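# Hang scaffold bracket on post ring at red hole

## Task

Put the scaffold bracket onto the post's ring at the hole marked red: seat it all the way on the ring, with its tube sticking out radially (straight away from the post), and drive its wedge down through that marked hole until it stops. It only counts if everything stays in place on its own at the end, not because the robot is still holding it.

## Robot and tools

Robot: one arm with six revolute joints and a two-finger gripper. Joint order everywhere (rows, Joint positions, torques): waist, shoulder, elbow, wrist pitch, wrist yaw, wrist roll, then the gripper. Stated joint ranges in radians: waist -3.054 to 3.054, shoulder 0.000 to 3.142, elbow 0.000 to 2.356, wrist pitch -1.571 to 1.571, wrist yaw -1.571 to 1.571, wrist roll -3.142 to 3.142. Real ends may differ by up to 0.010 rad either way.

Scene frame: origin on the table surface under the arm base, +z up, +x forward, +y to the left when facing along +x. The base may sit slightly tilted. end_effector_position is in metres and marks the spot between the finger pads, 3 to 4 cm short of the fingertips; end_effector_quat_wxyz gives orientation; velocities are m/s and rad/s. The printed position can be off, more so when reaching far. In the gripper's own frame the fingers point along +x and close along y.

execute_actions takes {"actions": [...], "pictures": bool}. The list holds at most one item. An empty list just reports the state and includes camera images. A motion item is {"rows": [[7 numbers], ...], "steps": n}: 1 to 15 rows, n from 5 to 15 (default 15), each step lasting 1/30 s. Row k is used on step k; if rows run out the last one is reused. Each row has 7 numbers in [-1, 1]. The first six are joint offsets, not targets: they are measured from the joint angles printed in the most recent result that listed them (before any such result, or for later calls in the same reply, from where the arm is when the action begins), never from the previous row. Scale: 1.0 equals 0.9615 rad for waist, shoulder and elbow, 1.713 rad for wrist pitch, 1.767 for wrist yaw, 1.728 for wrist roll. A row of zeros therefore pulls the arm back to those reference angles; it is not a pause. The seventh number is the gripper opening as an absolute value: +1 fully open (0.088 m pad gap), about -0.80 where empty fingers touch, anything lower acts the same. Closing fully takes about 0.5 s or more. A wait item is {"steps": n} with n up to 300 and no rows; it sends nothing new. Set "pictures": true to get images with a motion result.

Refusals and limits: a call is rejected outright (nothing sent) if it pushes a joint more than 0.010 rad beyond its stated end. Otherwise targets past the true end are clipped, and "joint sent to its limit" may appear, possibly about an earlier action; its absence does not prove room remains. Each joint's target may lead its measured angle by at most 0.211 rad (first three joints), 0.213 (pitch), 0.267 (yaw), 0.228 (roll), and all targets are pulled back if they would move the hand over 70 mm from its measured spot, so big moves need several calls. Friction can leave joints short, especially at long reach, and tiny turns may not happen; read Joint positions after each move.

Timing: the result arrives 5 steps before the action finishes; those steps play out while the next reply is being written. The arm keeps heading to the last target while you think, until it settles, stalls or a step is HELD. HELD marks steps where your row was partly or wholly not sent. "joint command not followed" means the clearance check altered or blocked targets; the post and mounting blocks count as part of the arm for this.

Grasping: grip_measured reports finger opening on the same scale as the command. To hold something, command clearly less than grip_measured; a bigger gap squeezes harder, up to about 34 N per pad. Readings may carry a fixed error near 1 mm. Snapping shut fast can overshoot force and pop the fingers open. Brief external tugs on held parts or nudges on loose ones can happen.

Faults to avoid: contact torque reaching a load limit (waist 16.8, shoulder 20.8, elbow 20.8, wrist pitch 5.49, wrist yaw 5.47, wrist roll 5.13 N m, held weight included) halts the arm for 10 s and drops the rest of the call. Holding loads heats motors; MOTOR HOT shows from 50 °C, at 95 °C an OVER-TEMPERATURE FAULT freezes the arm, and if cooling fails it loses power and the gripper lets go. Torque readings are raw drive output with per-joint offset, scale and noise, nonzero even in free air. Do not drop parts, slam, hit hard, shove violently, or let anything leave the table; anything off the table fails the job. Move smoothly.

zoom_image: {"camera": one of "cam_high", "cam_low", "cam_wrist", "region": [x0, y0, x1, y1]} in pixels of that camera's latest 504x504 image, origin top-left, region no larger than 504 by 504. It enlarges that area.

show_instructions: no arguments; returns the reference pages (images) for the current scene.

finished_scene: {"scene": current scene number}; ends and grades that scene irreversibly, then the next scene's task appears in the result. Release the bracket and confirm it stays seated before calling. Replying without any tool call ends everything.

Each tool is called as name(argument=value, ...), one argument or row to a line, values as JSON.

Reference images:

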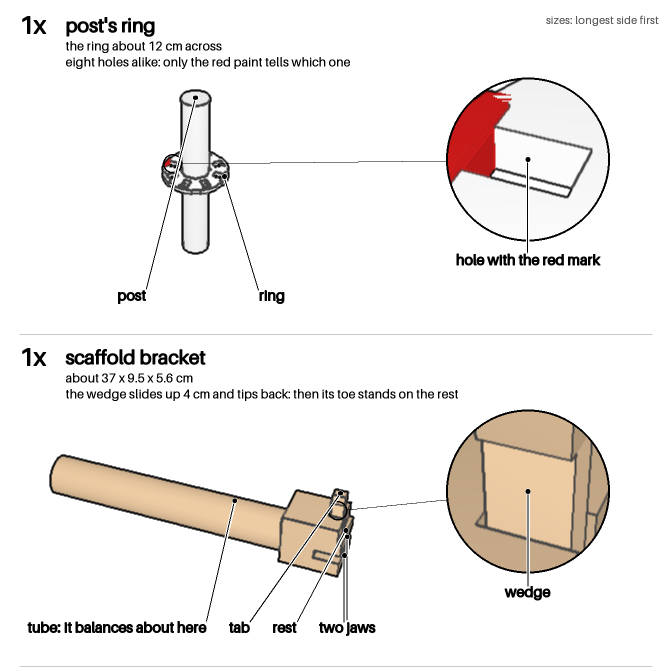

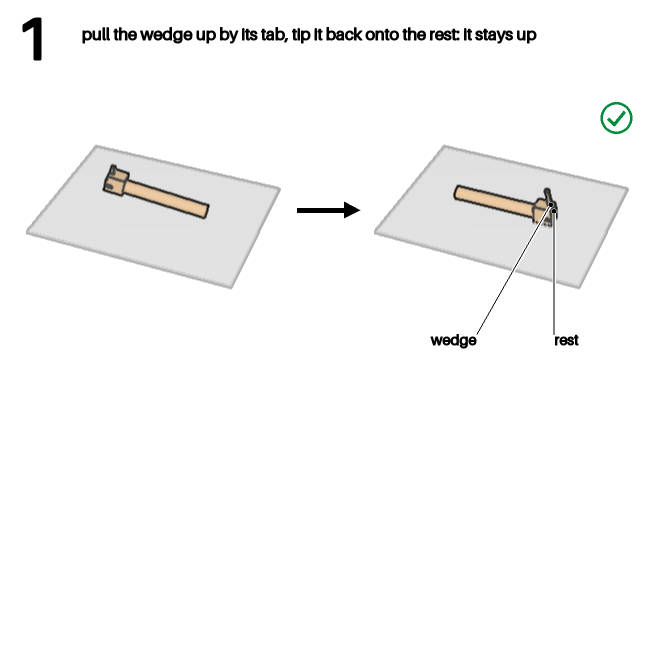

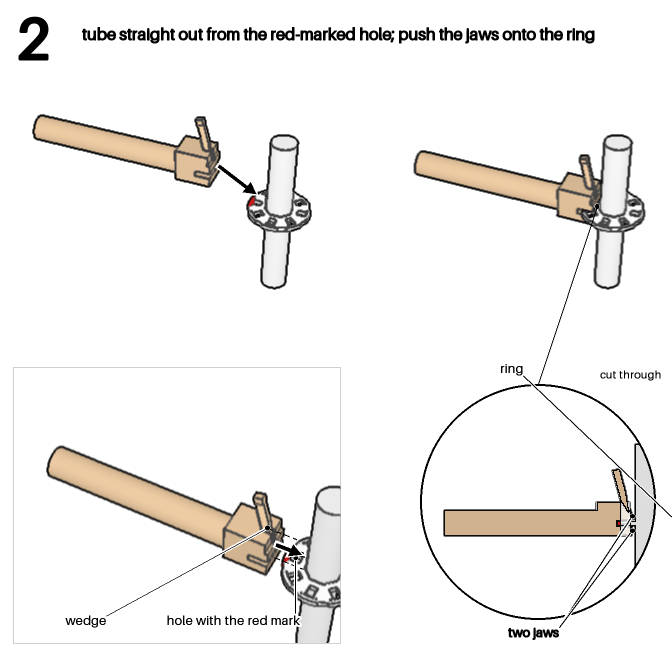

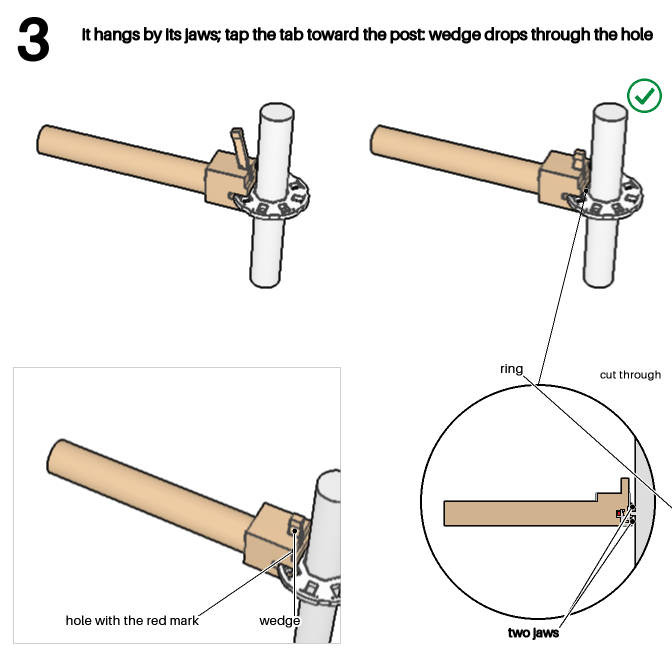

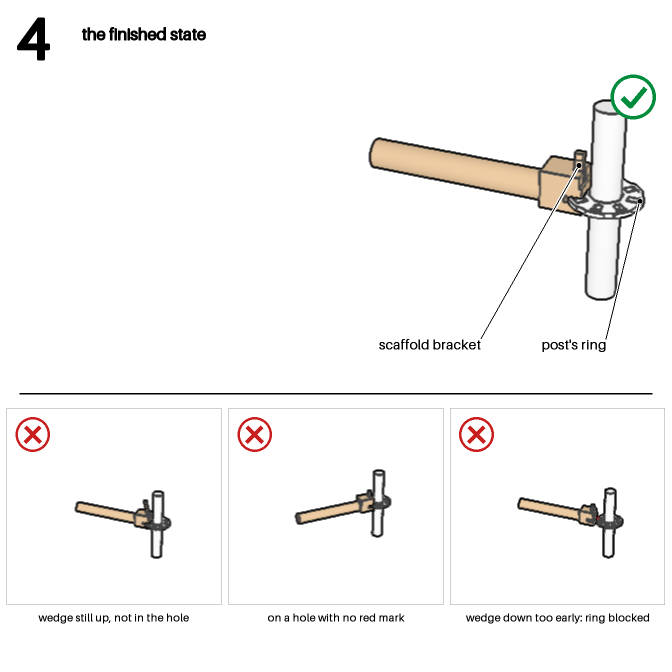

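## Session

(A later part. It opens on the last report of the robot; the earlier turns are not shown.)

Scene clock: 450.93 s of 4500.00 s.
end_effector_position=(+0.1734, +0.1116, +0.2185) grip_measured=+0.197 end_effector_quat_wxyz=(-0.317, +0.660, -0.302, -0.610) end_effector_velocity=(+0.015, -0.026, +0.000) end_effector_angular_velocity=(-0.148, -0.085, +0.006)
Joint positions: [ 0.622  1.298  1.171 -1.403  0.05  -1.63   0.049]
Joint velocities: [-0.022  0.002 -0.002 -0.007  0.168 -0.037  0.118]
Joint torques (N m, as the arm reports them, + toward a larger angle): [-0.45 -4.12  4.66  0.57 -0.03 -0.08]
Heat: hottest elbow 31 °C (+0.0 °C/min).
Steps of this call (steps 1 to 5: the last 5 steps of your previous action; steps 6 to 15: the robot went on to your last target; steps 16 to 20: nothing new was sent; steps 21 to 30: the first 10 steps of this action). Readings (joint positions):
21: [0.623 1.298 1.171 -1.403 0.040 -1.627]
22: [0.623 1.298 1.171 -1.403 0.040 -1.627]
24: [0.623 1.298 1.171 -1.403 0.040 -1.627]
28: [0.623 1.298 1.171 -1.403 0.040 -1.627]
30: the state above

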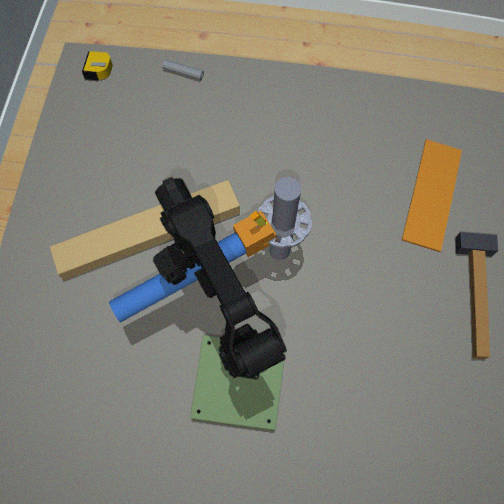

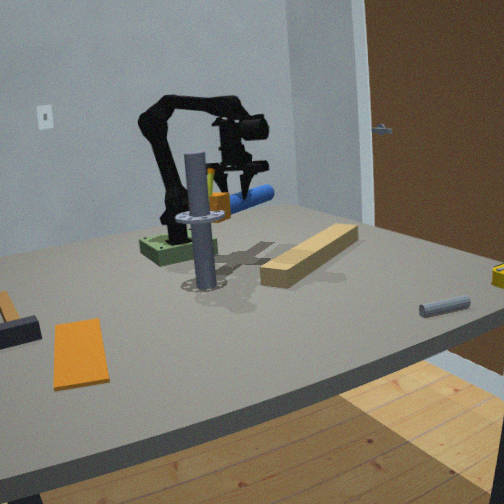

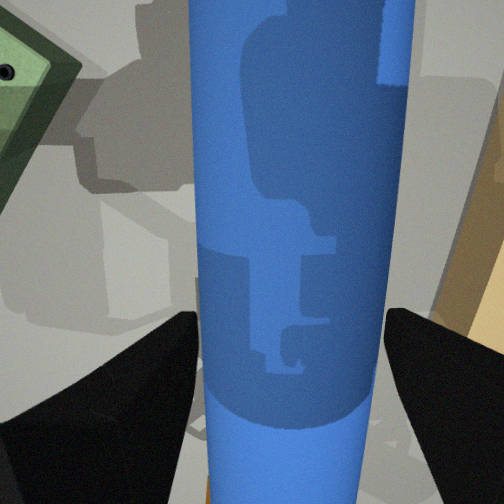

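execute_actions(
  actions=[
    {"rows": [[0,-0.002,-0.02,0.01,0,0,0.5],[0,-0.003,-0.04,0.022,0,0,0.5],[0,-0.004,-0.06,0.033,0,0,0.5]], "steps": 15},
  ],
  pictures=true,
)

zoom_image(
  camera="cam_low",
  region=[160, 140, 290, 260],
)

zoom_image(
  camera="cam_high",
  region=[210, 160, 330, 280],
)

Scene clock: 451.43 s of 4500.00 s.
end_effector_position=(+0.1756, +0.1122, +0.2072) grip_measured=+0.499 end_effector_quat_wxyz=(-0.318, +0.662, -0.301, -0.608) end_effector_velocity=(+0.002, -0.001, -0.004) end_effector_angular_velocity=(-0.002, -0.010, +0.004)
Joint positions: [ 0.621  1.297  1.124 -1.352  0.053 -1.631  0.063]
Joint velocities: [-0.002 -0.002 -0.017  0.022  0.007 -0.007 -0.   ]
Joint torques (N m, as the arm reports them, + toward a larger angle): [ 0.07 -4.42  3.83  0.71 -0.22  0.02]
Heat: hottest elbow 31 °C (+0.0 °C/min).
Steps of this call (steps 1 to 5: the last 5 steps of your previous action; steps 6 to 15: the first 10 steps of this action). Readings (joint positions):
6: [0.621 1.298 1.170 -1.402 0.053 -1.631]
7: [0.621 1.298 1.166 -1.395 0.053 -1.631]
9: [0.621 1.297 1.149 -1.371 0.053 -1.631]
13: [0.621 1.297 1.126 -1.357 0.053 -1.631]
15: the state above

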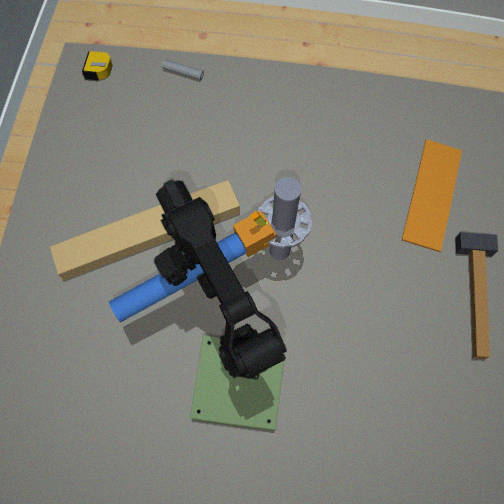

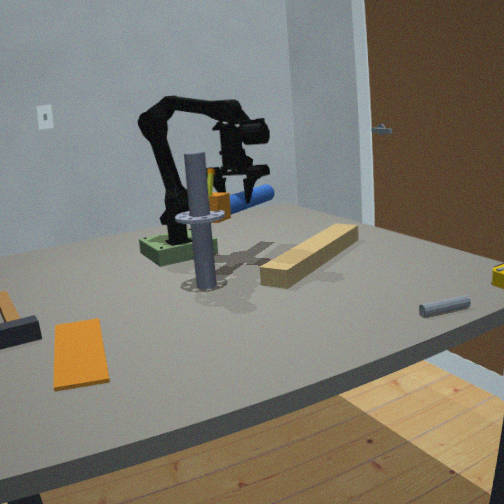

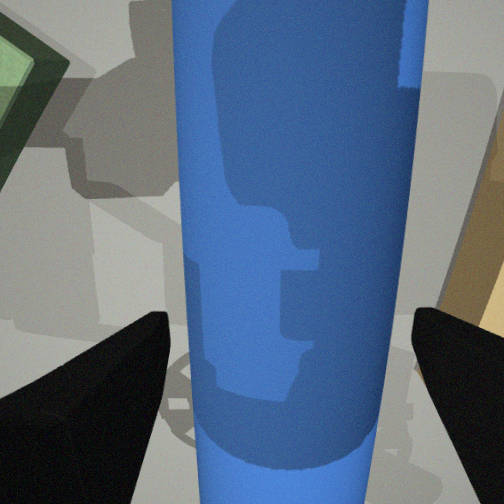

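Region (160, 140, 290, 260) of cam_low's 504x504 image, scaled by 3.877, with more detail than that image has; it fills the top 465 rows of this view, and the rest is white.

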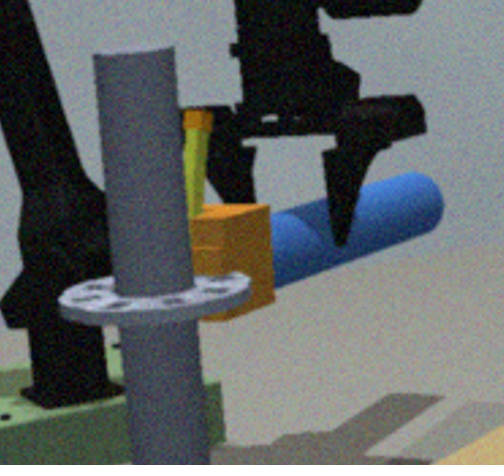

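Region (210, 160, 330, 280) of cam_high's 504x504 image, scaled by 4.200, with more detail than that image has.

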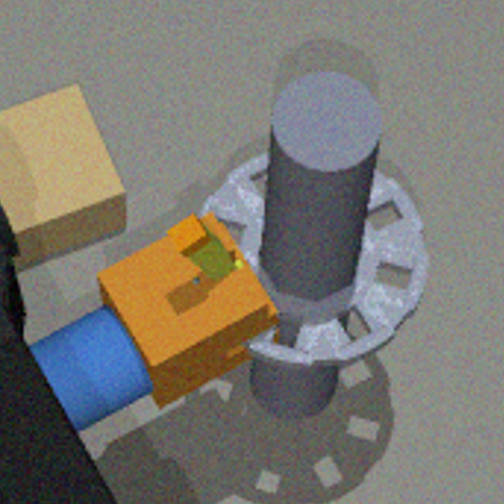

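execute_actions(
  actions=[
    {"rows": [[0,0,0,0,0,0,0.35],[0,0,0,0,0,0,0.25],[0,0,0,0,0,0,0.1],[0,0,0,0,0,0,-0.2],[0,0,0,0,0,0,-0.6],[0,0,0,0,0,0,-1]], "steps": 15},
  ],
)

execute_actions(
  actions=[
    {"rows": [[-0.01,0,0,0,0.004,-0.006,-1],[-0.02,0,0,0,0.008,-0.011,-1],[-0.03,0,0,0,0.01,-0.017,-1],[-0.04,0,0,0,0.012,-0.022,-1],[-0.05,0,0,0,0.012,-0.028,-1],[-0.06,0,0,0,0.012,-0.033,-1]], "steps": 15},
  ],
  pictures=true,
)

zoom_image(
  camera="cam_high",
  region=[210, 160, 330, 280],
)

Scene clock: 452.40 s of 4500.00 s.
end_effector_position=(+0.1752, +0.1120, +0.2068) grip_measured=+0.237 end_effector_quat_wxyz=(-0.317, +0.662, -0.302, -0.608) end_effector_velocity=(+0.000, +0.001, -0.000) end_effector_angular_velocity=(+0.009, -0.002, +0.020)
Joint positions: [ 0.621  1.297  1.123 -1.353  0.052 -1.631  0.051]
Joint velocities: [-0.002 -0.002 -0.002  0.007 -0.007 -0.022 -0.   ]
Joint torques (N m, as the arm reports them, + toward a larger angle): [-0.09 -4.16  4.84  0.63 -0.09  0.  ]
Heat: hottest elbow 31 °C (+0.0 °C/min).
Steps of this call (steps 1 to 5: the last 5 steps of your previous action; steps 6 to 15: the robot went on to your last target; steps 16 to 19: nothing new was sent; steps 20 to 29: the first 10 steps of this action). Readings (joint positions):
20: [0.621 1.297 1.123 -1.350 0.053 -1.631]
21: [0.621 1.297 1.123 -1.350 0.053 -1.631]
23: [0.621 1.297 1.123 -1.353 0.052 -1.631]
27: [0.621 1.297 1.123 -1.353 0.052 -1.631]
29: the state above

Scene clock: 452.90 s of 4500.00 s.
end_effector_position=(+0.1752, +0.1092, +0.2066) grip_measured=+0.237 end_effector_quat_wxyz=(-0.315, +0.656, -0.296, -0.618) end_effector_velocity=(-0.000, +0.002, +0.001) end_effector_angular_velocity=(+0.024, +0.002, +0.016)
Joint positions: [ 0.594  1.297  1.123 -1.359  0.03  -1.672  0.051]
Joint velocities: [-0.007 -0.007 -0.002  0.007 -0.022 -0.022 -0.   ]
Joint torques (N m, as the arm reports them, + toward a larger angle): [-2.83 -4.12  4.73  1.01  1.75 -0.43]
Heat: hottest elbow 31 °C (+0.0 °C/min).
Steps of this call (steps 1 to 5: the last 5 steps of your previous action; steps 6 to 15: the first 10 steps of this action, its rows measured from where the robot was after step 5). Readings (joint positions):
5: [0.621 1.297 1.123 -1.353 0.052 -1.631]
6: [0.621 1.297 1.123 -1.353 0.052 -1.631]
7: [0.621 1.297 1.123 -1.353 0.052 -1.632]
9: [0.614 1.297 1.123 -1.355 0.046 -1.643]
13: [0.596 1.297 1.123 -1.358 0.031 -1.668]
15: the state above

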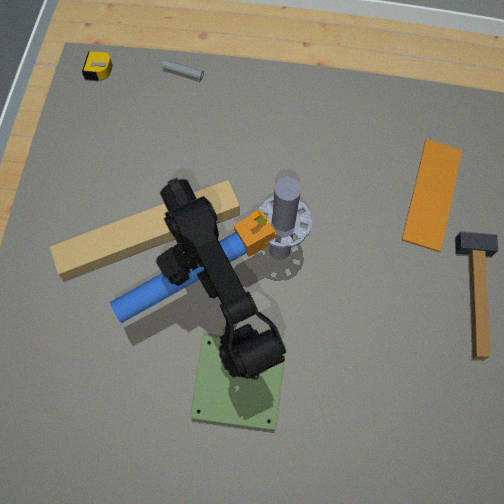

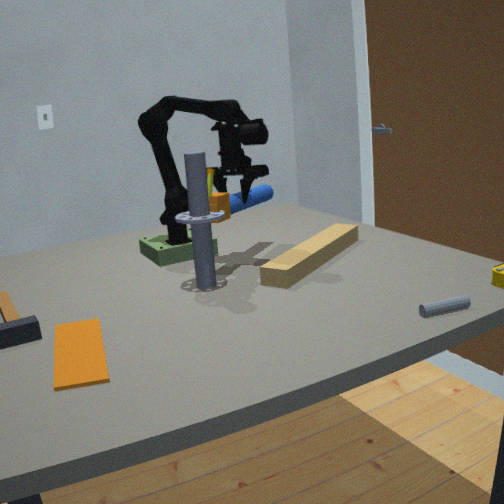

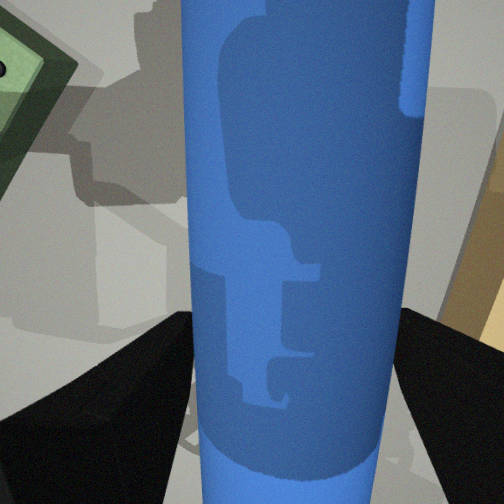

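Region (210, 160, 330, 280) of cam_high's 504x504 image, scaled by 4.200, with more detail than that image has.

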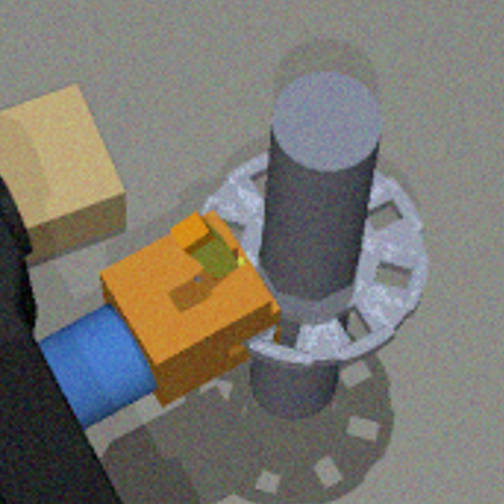

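execute_actions(
  actions=[
    {"rows": [[0.02,0,0,0,0.012,0.015,-1],[0.02,0,0,0,0.012,0.015,-1],[0.02,0,0,0,0.012,0.015,-1],[0.02,0,0,0,0.012,0.015,-1],[0.02,0,0,0,0.012,0.015,0.3],[0.02,0,0,0,0.012,0.015,0.7]], "steps": 15},
  ],
)

Scene clock: 453.40 s of 4500.00 s.
end_effector_position=(+0.1753, +0.1099, +0.2068) grip_measured=+0.236 end_effector_quat_wxyz=(-0.314, +0.661, -0.299, -0.613) end_effector_velocity=(-0.004, -0.003, -0.000) end_effector_angular_velocity=(-0.017, +0.014, -0.020)
Joint positions: [ 0.608  1.296  1.123 -1.357  0.045 -1.654  0.051]
Joint velocities: [ 0.002 -0.002 -0.002 -0.022  0.007  0.022 -0.   ]
Joint torques (N m, as the arm reports them, + toward a larger angle): [ 0.32 -4.04  4.72  0.46  0.16  0.22]
Heat: hottest elbow 31 °C (+0.0 °C/min).
Steps of this call (steps 1 to 5: the last 5 steps of your previous action; steps 6 to 15: the first 10 steps of this action). Readings (joint positions):
6: [0.594 1.297 1.123 -1.359 0.030 -1.672]
7: [0.598 1.296 1.123 -1.359 0.035 -1.668]
9: [0.604 1.296 1.123 -1.358 0.041 -1.661]
13: [0.607 1.296 1.123 -1.358 0.045 -1.655]
15: the state above

execute_actions(
  actions=[
    {"rows": [[0,0,0,0,0,0,0.8],[0,0,0.03,-0.017,0,0,0.8],[0,0.004,0.07,-0.039,0,0,0.8],[0,0.008,0.12,-0.067,0,0,0.8],[0,0.012,0.17,-0.095,0,0,0.8],[0,0.013,0.22,-0.12,0,0,0.8]], "steps": 15},
  ],
)

execute_actions(
  actions=[
    {"rows": [[0,0.03,0.1,0,0,0,0.3],[-0.05,0.06,0.2,0.005,-0.02,-0.03,-0.2],[-0.15,0.08,0.25,0.008,-0.026,-0.08,-0.6],[-0.25,0.08,0.25,0.008,-0.026,-0.13,-0.9],[-0.35,0.08,0.25,0.008,-0.026,-0.18,-0.9],[-0.413,0.08,0.25,0.008,-0.026,-0.212,-0.9]], "steps": 15},
  ],
)

execute_actions(
  actions=[
    {"steps": 12},
  ],
  pictures=true,
)

Scene clock: 455.10 s of 4500.00 s.
end_effector_position=(+0.1710, +0.1075, +0.2526) grip_measured=+0.796 end_effector_quat_wxyz=(-0.315, +0.662, -0.298, -0.611) end_effector_velocity=(-0.014, -0.007, +0.068) end_effector_angular_velocity=(+0.008, -0.002, +0.025)
Joint positions: [ 0.611  1.303  1.312 -1.534  0.047 -1.652  0.078]
Joint velocities: [ 0.002  0.002  0.281 -0.271 -0.007 -0.022  0.001]
Joint torques (N m, as the arm reports them, + toward a larger angle): [-0.28 -3.41  4.26  0.29 -0.18 -0.07]
Heat: hottest elbow 31 °C (+0.0 °C/min).
Steps of this call (steps 1 to 5: the last 5 steps of your previous action; steps 6 to 15: the robot went on to your last target; steps 16 to 41: nothing new was sent; steps 42 to 51: the first 10 steps of this action). Readings (joint positions):
42: [0.611 1.296 1.123 -1.357 0.047 -1.648]
43: [0.611 1.296 1.125 -1.361 0.047 -1.648]
45: [0.611 1.299 1.152 -1.402 0.047 -1.649]
49: [0.611 1.305 1.279 -1.510 0.047 -1.651]
51: the state above

Scene clock: 455.60 s of 4500.00 s.
end_effector_position=(+0.2331, +0.0547, +0.3029) grip_measured=-0.363 end_effector_quat_wxyz=(-0.364, +0.691, -0.265, -0.565) end_effector_velocity=(+0.045, -0.125, +0.011) end_effector_angular_velocity=(-0.079, -0.052, -0.098)
Joint positions: [ 0.256  1.367  1.549 -1.54   0.01  -1.974  0.021]
Joint velocities: [-0.549  0.042  0.071  0.007 -0.007 -0.462 -0.175]
Joint torques (N m, as the arm reports them, + toward a larger angle): [ 0.74 -3.44  5.13  0.63 -0.41 -0.1 ]
Heat: hottest elbow 31 °C (+0.0 °C/min).
Steps of this call (steps 1 to 5: the last 5 steps of your previous action; steps 6 to 15: the first 10 steps of this action, its rows measured from where the robot was after step 5). Readings (joint positions):
5: [0.611 1.303 1.323 -1.556 0.047 -1.652]
6: [0.611 1.307 1.335 -1.563 0.047 -1.652]
7: [0.605 1.319 1.366 -1.567 0.040 -1.664]
9: [0.541 1.350 1.459 -1.544 0.014 -1.740]
13: [0.317 1.364 1.541 -1.539 0.011 -1.935]
15: the state above

Scene clock: 456.00 s of 4500.00 s.
end_effector_position=(+0.2365, +0.0466, +0.3035) grip_measured=-0.785 end_effector_quat_wxyz=(-0.363, +0.692, -0.265, -0.565) end_effector_velocity=(-0.002, +0.001, -0.002) end_effector_angular_velocity=(+0.014, +0.015, +0.019)
Joint positions: [ 0.217  1.372  1.556 -1.54   0.005 -2.015  0.001]
Joint velocities: [-0.007  0.002 -0.002 -0.007 -0.022 -0.022 -0.   ]
Joint torques (N m, as the arm reports them, + toward a larger angle): [-0.28 -3.68  5.32  0.7  -0.29 -0.07]
Heat: hottest elbow 31 °C (+0.0 °C/min).
Kept back: nothing.
Steps of this call (steps 1 to 5: the last 5 steps of your previous action; steps 6 to 12: the robot went on to your last target). Readings (joint positions):
1: [0.242 1.368 1.551 -1.540 0.009 -1.986]
2: [0.234 1.370 1.552 -1.540 0.008 -1.995]
4: [0.225 1.372 1.553 -1.540 0.006 -2.005]
8: [0.219 1.372 1.555 -1.540 0.005 -2.013]
12: the state above

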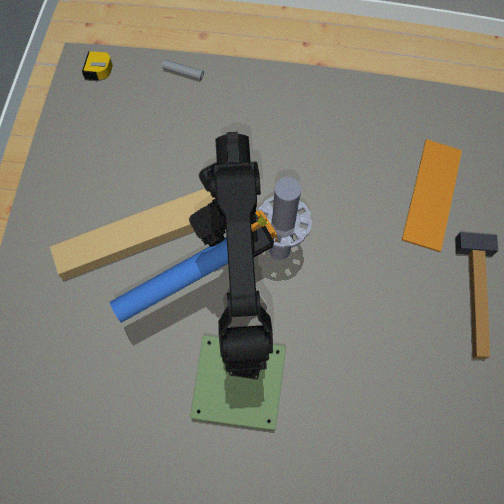

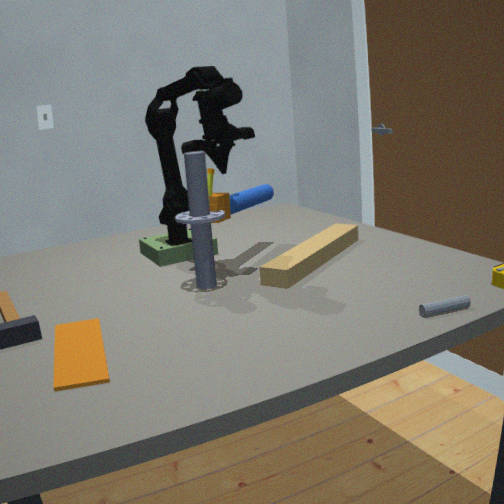

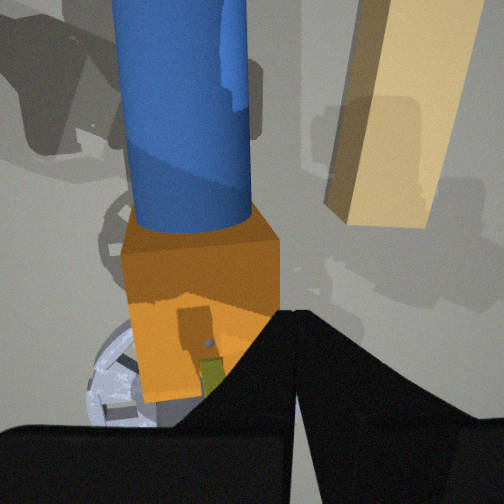

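execute_actions(
  actions=[
    {"rows": [[0,-0.03,-0.05,0.015,0,0,-0.9],[0,-0.06,-0.11,0.03,0,0,-0.9],[0,-0.09,-0.16,0.045,0,0,-0.9],[0,-0.09,-0.19,0.055,0,0,-0.9]], "steps": 15},
  ],
  pictures=true,
)

zoom_image(
  camera="cam_low",
  region=[160, 110, 290, 240],
)

Scene clock: 457.10 s of 4500.00 s.
end_effector_position=(+0.2253, +0.0442, +0.2770) grip_measured=-0.785 end_effector_quat_wxyz=(-0.362, +0.691, -0.267, -0.567) end_effector_velocity=(-0.007, -0.002, -0.019) end_effector_angular_velocity=(+0.006, +0.014, -0.013)
Joint positions: [ 0.216  1.298  1.39  -1.455  0.005 -2.016  0.001]
Joint velocities: [-0.007 -0.042 -0.105  0.051 -0.007  0.007 -0.   ]
Joint torques (N m, as the arm reports them, + toward a larger angle): [ 0.08 -5.18  3.99  1.07 -0.13  0.01]
Heat: hottest elbow 31 °C (+1.0 °C/min).
Steps of this call (steps 1 to 23: the robot went on to your last target; steps 24 to 33: the first 10 steps of this action). Readings (joint positions):
24: [0.216 1.370 1.552 -1.536 0.005 -2.016]
25: [0.216 1.361 1.535 -1.521 0.005 -2.016]
27: [0.216 1.329 1.474 -1.492 0.005 -2.016]
31: [0.216 1.300 1.400 -1.461 0.005 -2.016]
33: the state above

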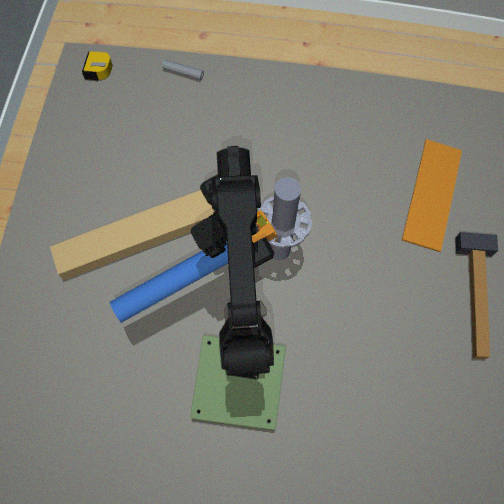

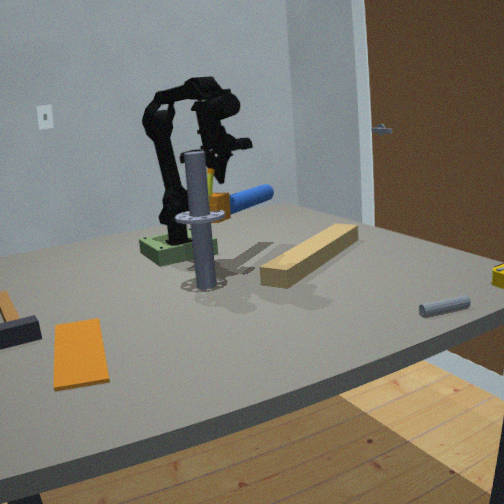

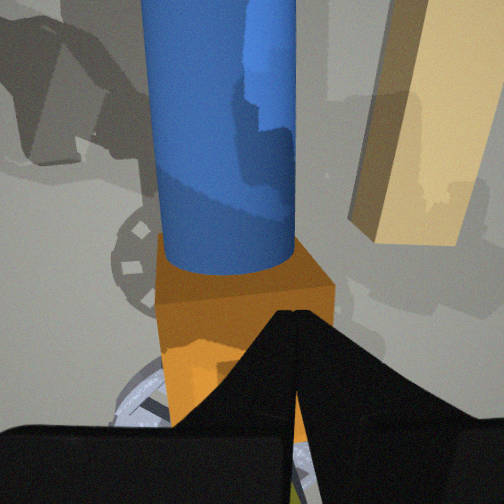

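Region (160, 110, 290, 240) of cam_low's 504x504 image, scaled by 3.877, with more detail than that image has.

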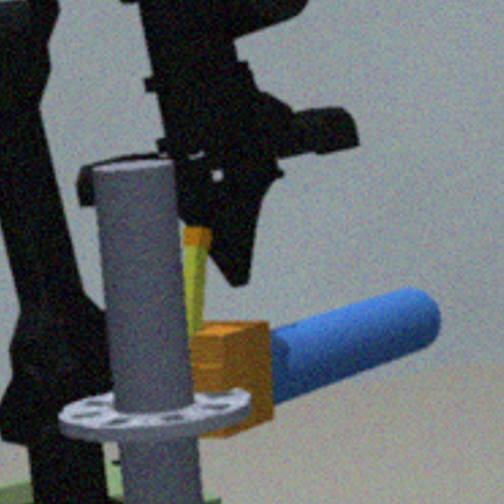

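execute_actions(
  actions=[
    {"rows": [[-0.02,0.008,0,0.002,0,-0.011,-0.9],[-0.04,0.016,0,0.004,0,-0.022,-0.9],[-0.06,0.024,0,0.006,0,-0.033,-0.9],[-0.08,0.032,0,0.008,0,-0.044,-0.9],[-0.10,0.04,0.01,0.01,0,-0.055,-0.9],[-0.12,0.048,0.02,0.012,0,-0.066,-0.9],[-0.14,0.056,0.03,0.014,0,-0.078,-0.9],[-0.16,0.064,0.04,0.016,0,-0.089,-0.9]], "steps": 15},
  ],
  pictures=true,
)

zoom_image(
  camera="cam_low",
  region=[160, 110, 290, 240],
)

Scene clock: 457.77 s of 4500.00 s.
end_effector_position=(+0.2426, +0.0157, +0.2740) grip_measured=-0.785 end_effector_quat_wxyz=(-0.355, +0.695, -0.275, -0.562) end_effector_velocity=(+0.044, -0.076, +0.003) end_effector_angular_velocity=(-0.062, -0.001, -0.052)
Joint positions: [ 0.087  1.345  1.411 -1.431  0.003 -2.143  0.001]
Joint velocities: [-0.315  0.144  0.12   0.022  0.007 -0.271 -0.   ]
Joint torques (N m, as the arm reports them, + toward a larger angle): [ 0.35 -4.14  5.31  0.88 -0.05 -0.1 ]
Heat: hottest elbow 31 °C (+1.0 °C/min).
Steps of this call (steps 1 to 5: the last 5 steps of your previous action; steps 6 to 10: the robot went on to your last target; steps 11 to 20: the first 10 steps of this action). Readings (joint positions):
11: [0.215 1.292 1.383 -1.448 0.005 -2.018]
12: [0.209 1.293 1.383 -1.448 0.005 -2.027]
14: [0.185 1.301 1.383 -1.448 0.005 -2.052]
18: [0.117 1.332 1.400 -1.437 0.001 -2.119]
20: the state above

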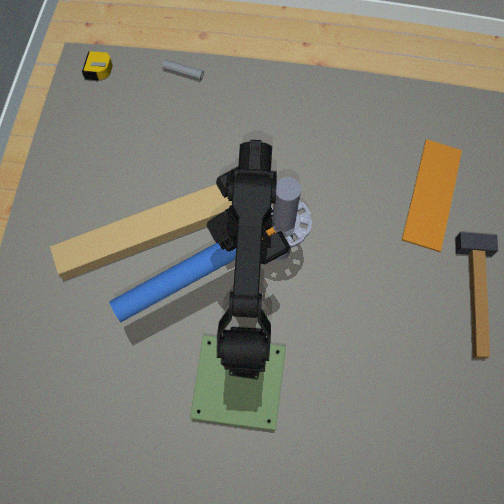

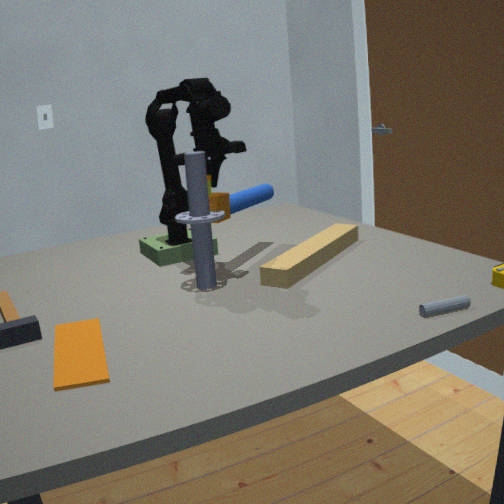

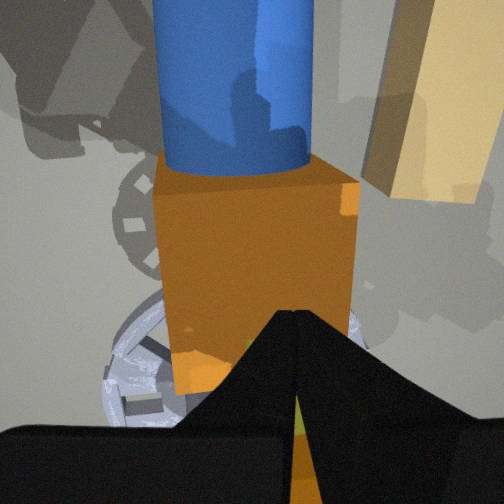

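Region (160, 110, 290, 240) of cam_low's 504x504 image, scaled by 3.877, with more detail than that image has.

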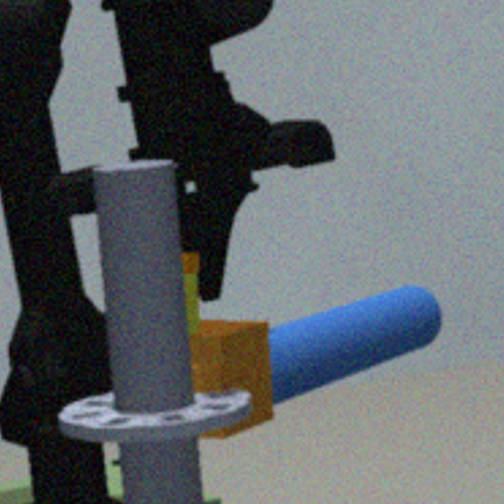

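execute_actions(
  actions=[],
  pictures=true,
)

zoom_image(
  camera="cam_low",
  region=[160, 110, 290, 240],
)

Scene clock: 457.93 s of 4500.00 s.
end_effector_position=(+0.2436, +0.0138, +0.2734) grip_measured=-0.785 end_effector_quat_wxyz=(-0.352, +0.694, -0.273, -0.566) end_effector_velocity=(+0.002, -0.003, +0.003) end_effector_angular_velocity=(-0.003, -0.003, +0.035)
Joint positions: [ 0.075  1.351  1.415 -1.434 -0.003 -2.163  0.001]
Joint velocities: [-0.017  0.007  0.017 -0.007 -0.007 -0.051 -0.   ]
Joint torques (N m, as the arm reports them, + toward a larger angle): [-1.09 -3.81  5.71  1.27  0.25 -0.09]
Heat: hottest elbow 31 °C (+1.0 °C/min).
Kept back: nothing.
Steps of this call (steps 1 to 5: the last 5 steps of your previous action). Readings (joint positions):
1: [0.080 1.348 1.414 -1.432 -0.001 -2.150]
2: [0.078 1.350 1.414 -1.433 -0.003 -2.154]
4: [0.076 1.351 1.414 -1.433 -0.003 -2.161]
5: the state above

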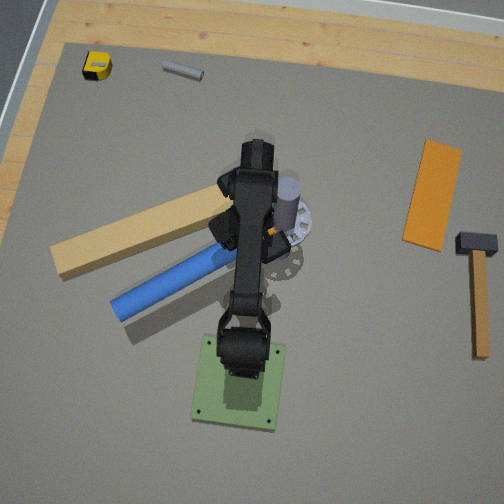

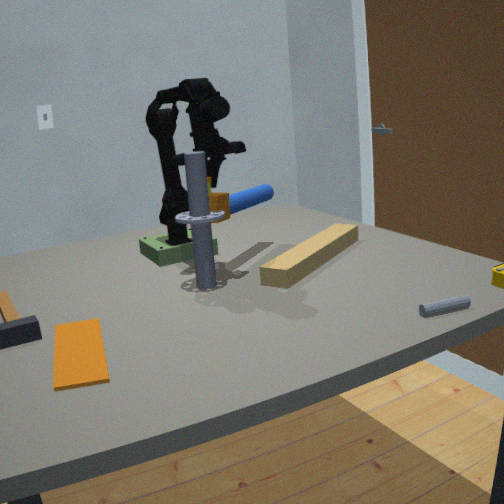

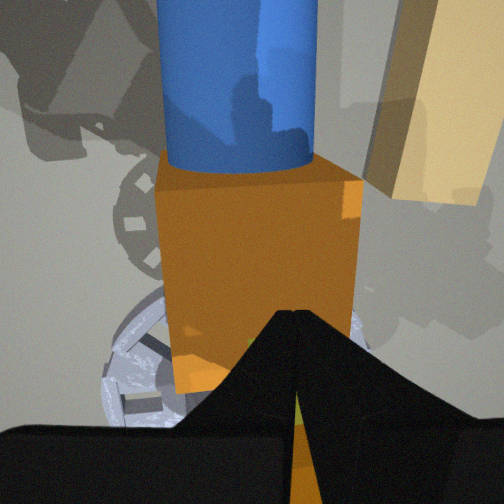

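Region (160, 110, 290, 240) of cam_low's 504x504 image, scaled by 3.877, with more detail than that image has.

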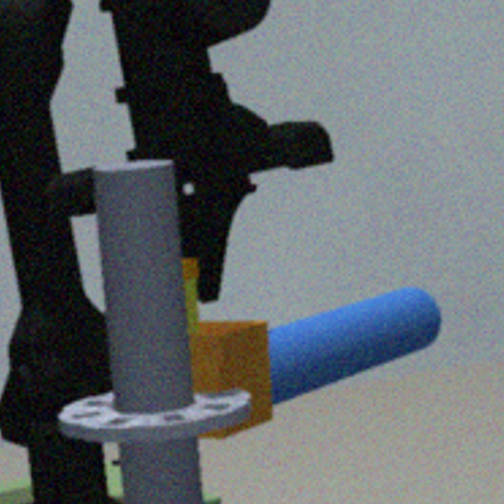

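execute_actions(
  actions=[
    {"rows": [[0.03,-0.01,-0.015,0,0,0.017,-0.9],[0.06,-0.02,-0.015,0,0,0.033,-0.9]], "steps": 15},
  ],
  pictures=true,
)

zoom_image(
  camera="cam_low",
  region=[160, 110, 290, 240],
)

Scene clock: 458.40 s of 4500.00 s.
end_effector_position=(+0.2409, +0.0262, +0.2755) grip_measured=-0.785 end_effector_quat_wxyz=(-0.356, +0.696, -0.268, -0.563) end_effector_velocity=(-0.002, +0.005, -0.001) end_effector_angular_velocity=(+0.012, -0.001, -0.003)
Joint positions: [ 0.128  1.339  1.412 -1.431 -0.    -2.111  0.001]
Joint velocities: [ 0.017 -0.007 -0.012  0.007 -0.007  0.022 -0.   ]
Joint torques (N m, as the arm reports them, + toward a larger angle): [ 0.28 -5.26  3.86  0.71 -0.27  0.04]
Heat: hottest elbow 31 °C (+1.0 °C/min).
Steps of this call (steps 1 to 4: the robot went on to your last target; steps 5 to 14: the first 10 steps of this action). Readings (joint positions):
5: [0.076 1.352 1.417 -1.434 -0.002 -2.161]
6: [0.084 1.351 1.416 -1.431 -0.000 -2.148]
8: [0.109 1.347 1.415 -1.431 -0.000 -2.129]
12: [0.126 1.339 1.412 -1.431 -0.000 -2.113]
14: the state above

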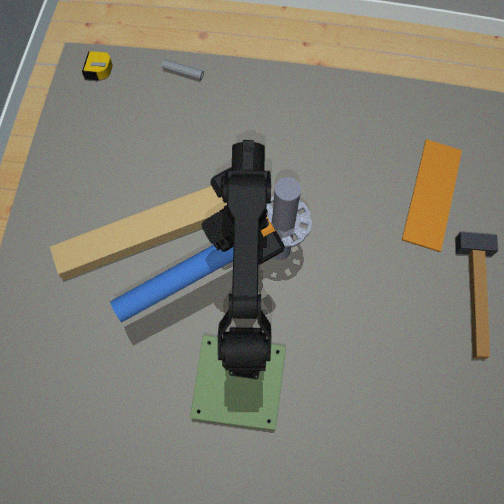

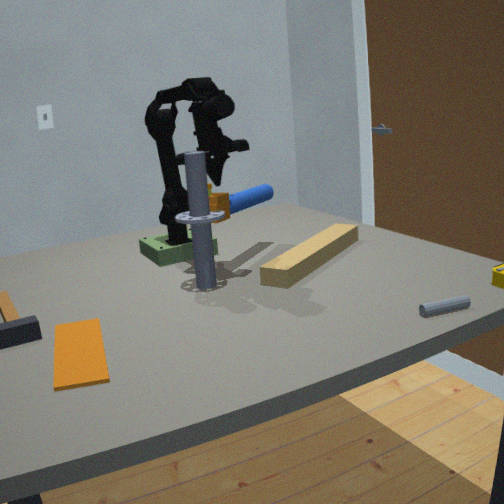

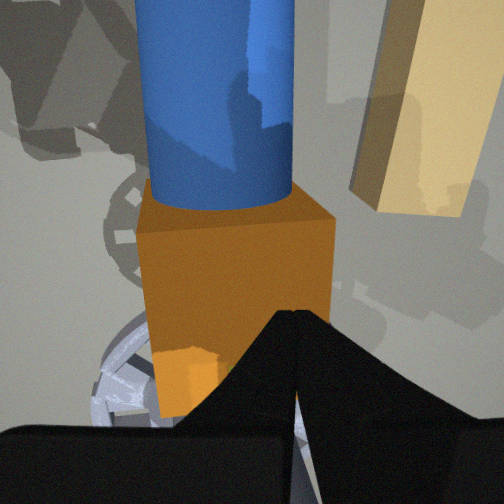

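Region (160, 110, 290, 240) of cam_low's 504x504 image, scaled by 3.877, with more detail than that image has.

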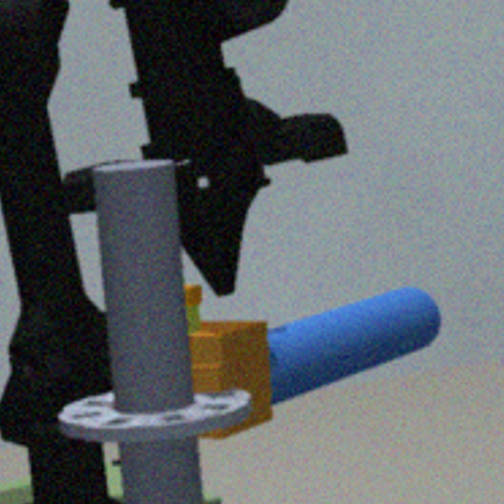

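finished_scene(
  scene=1,
)

The scene is finished: the task was done.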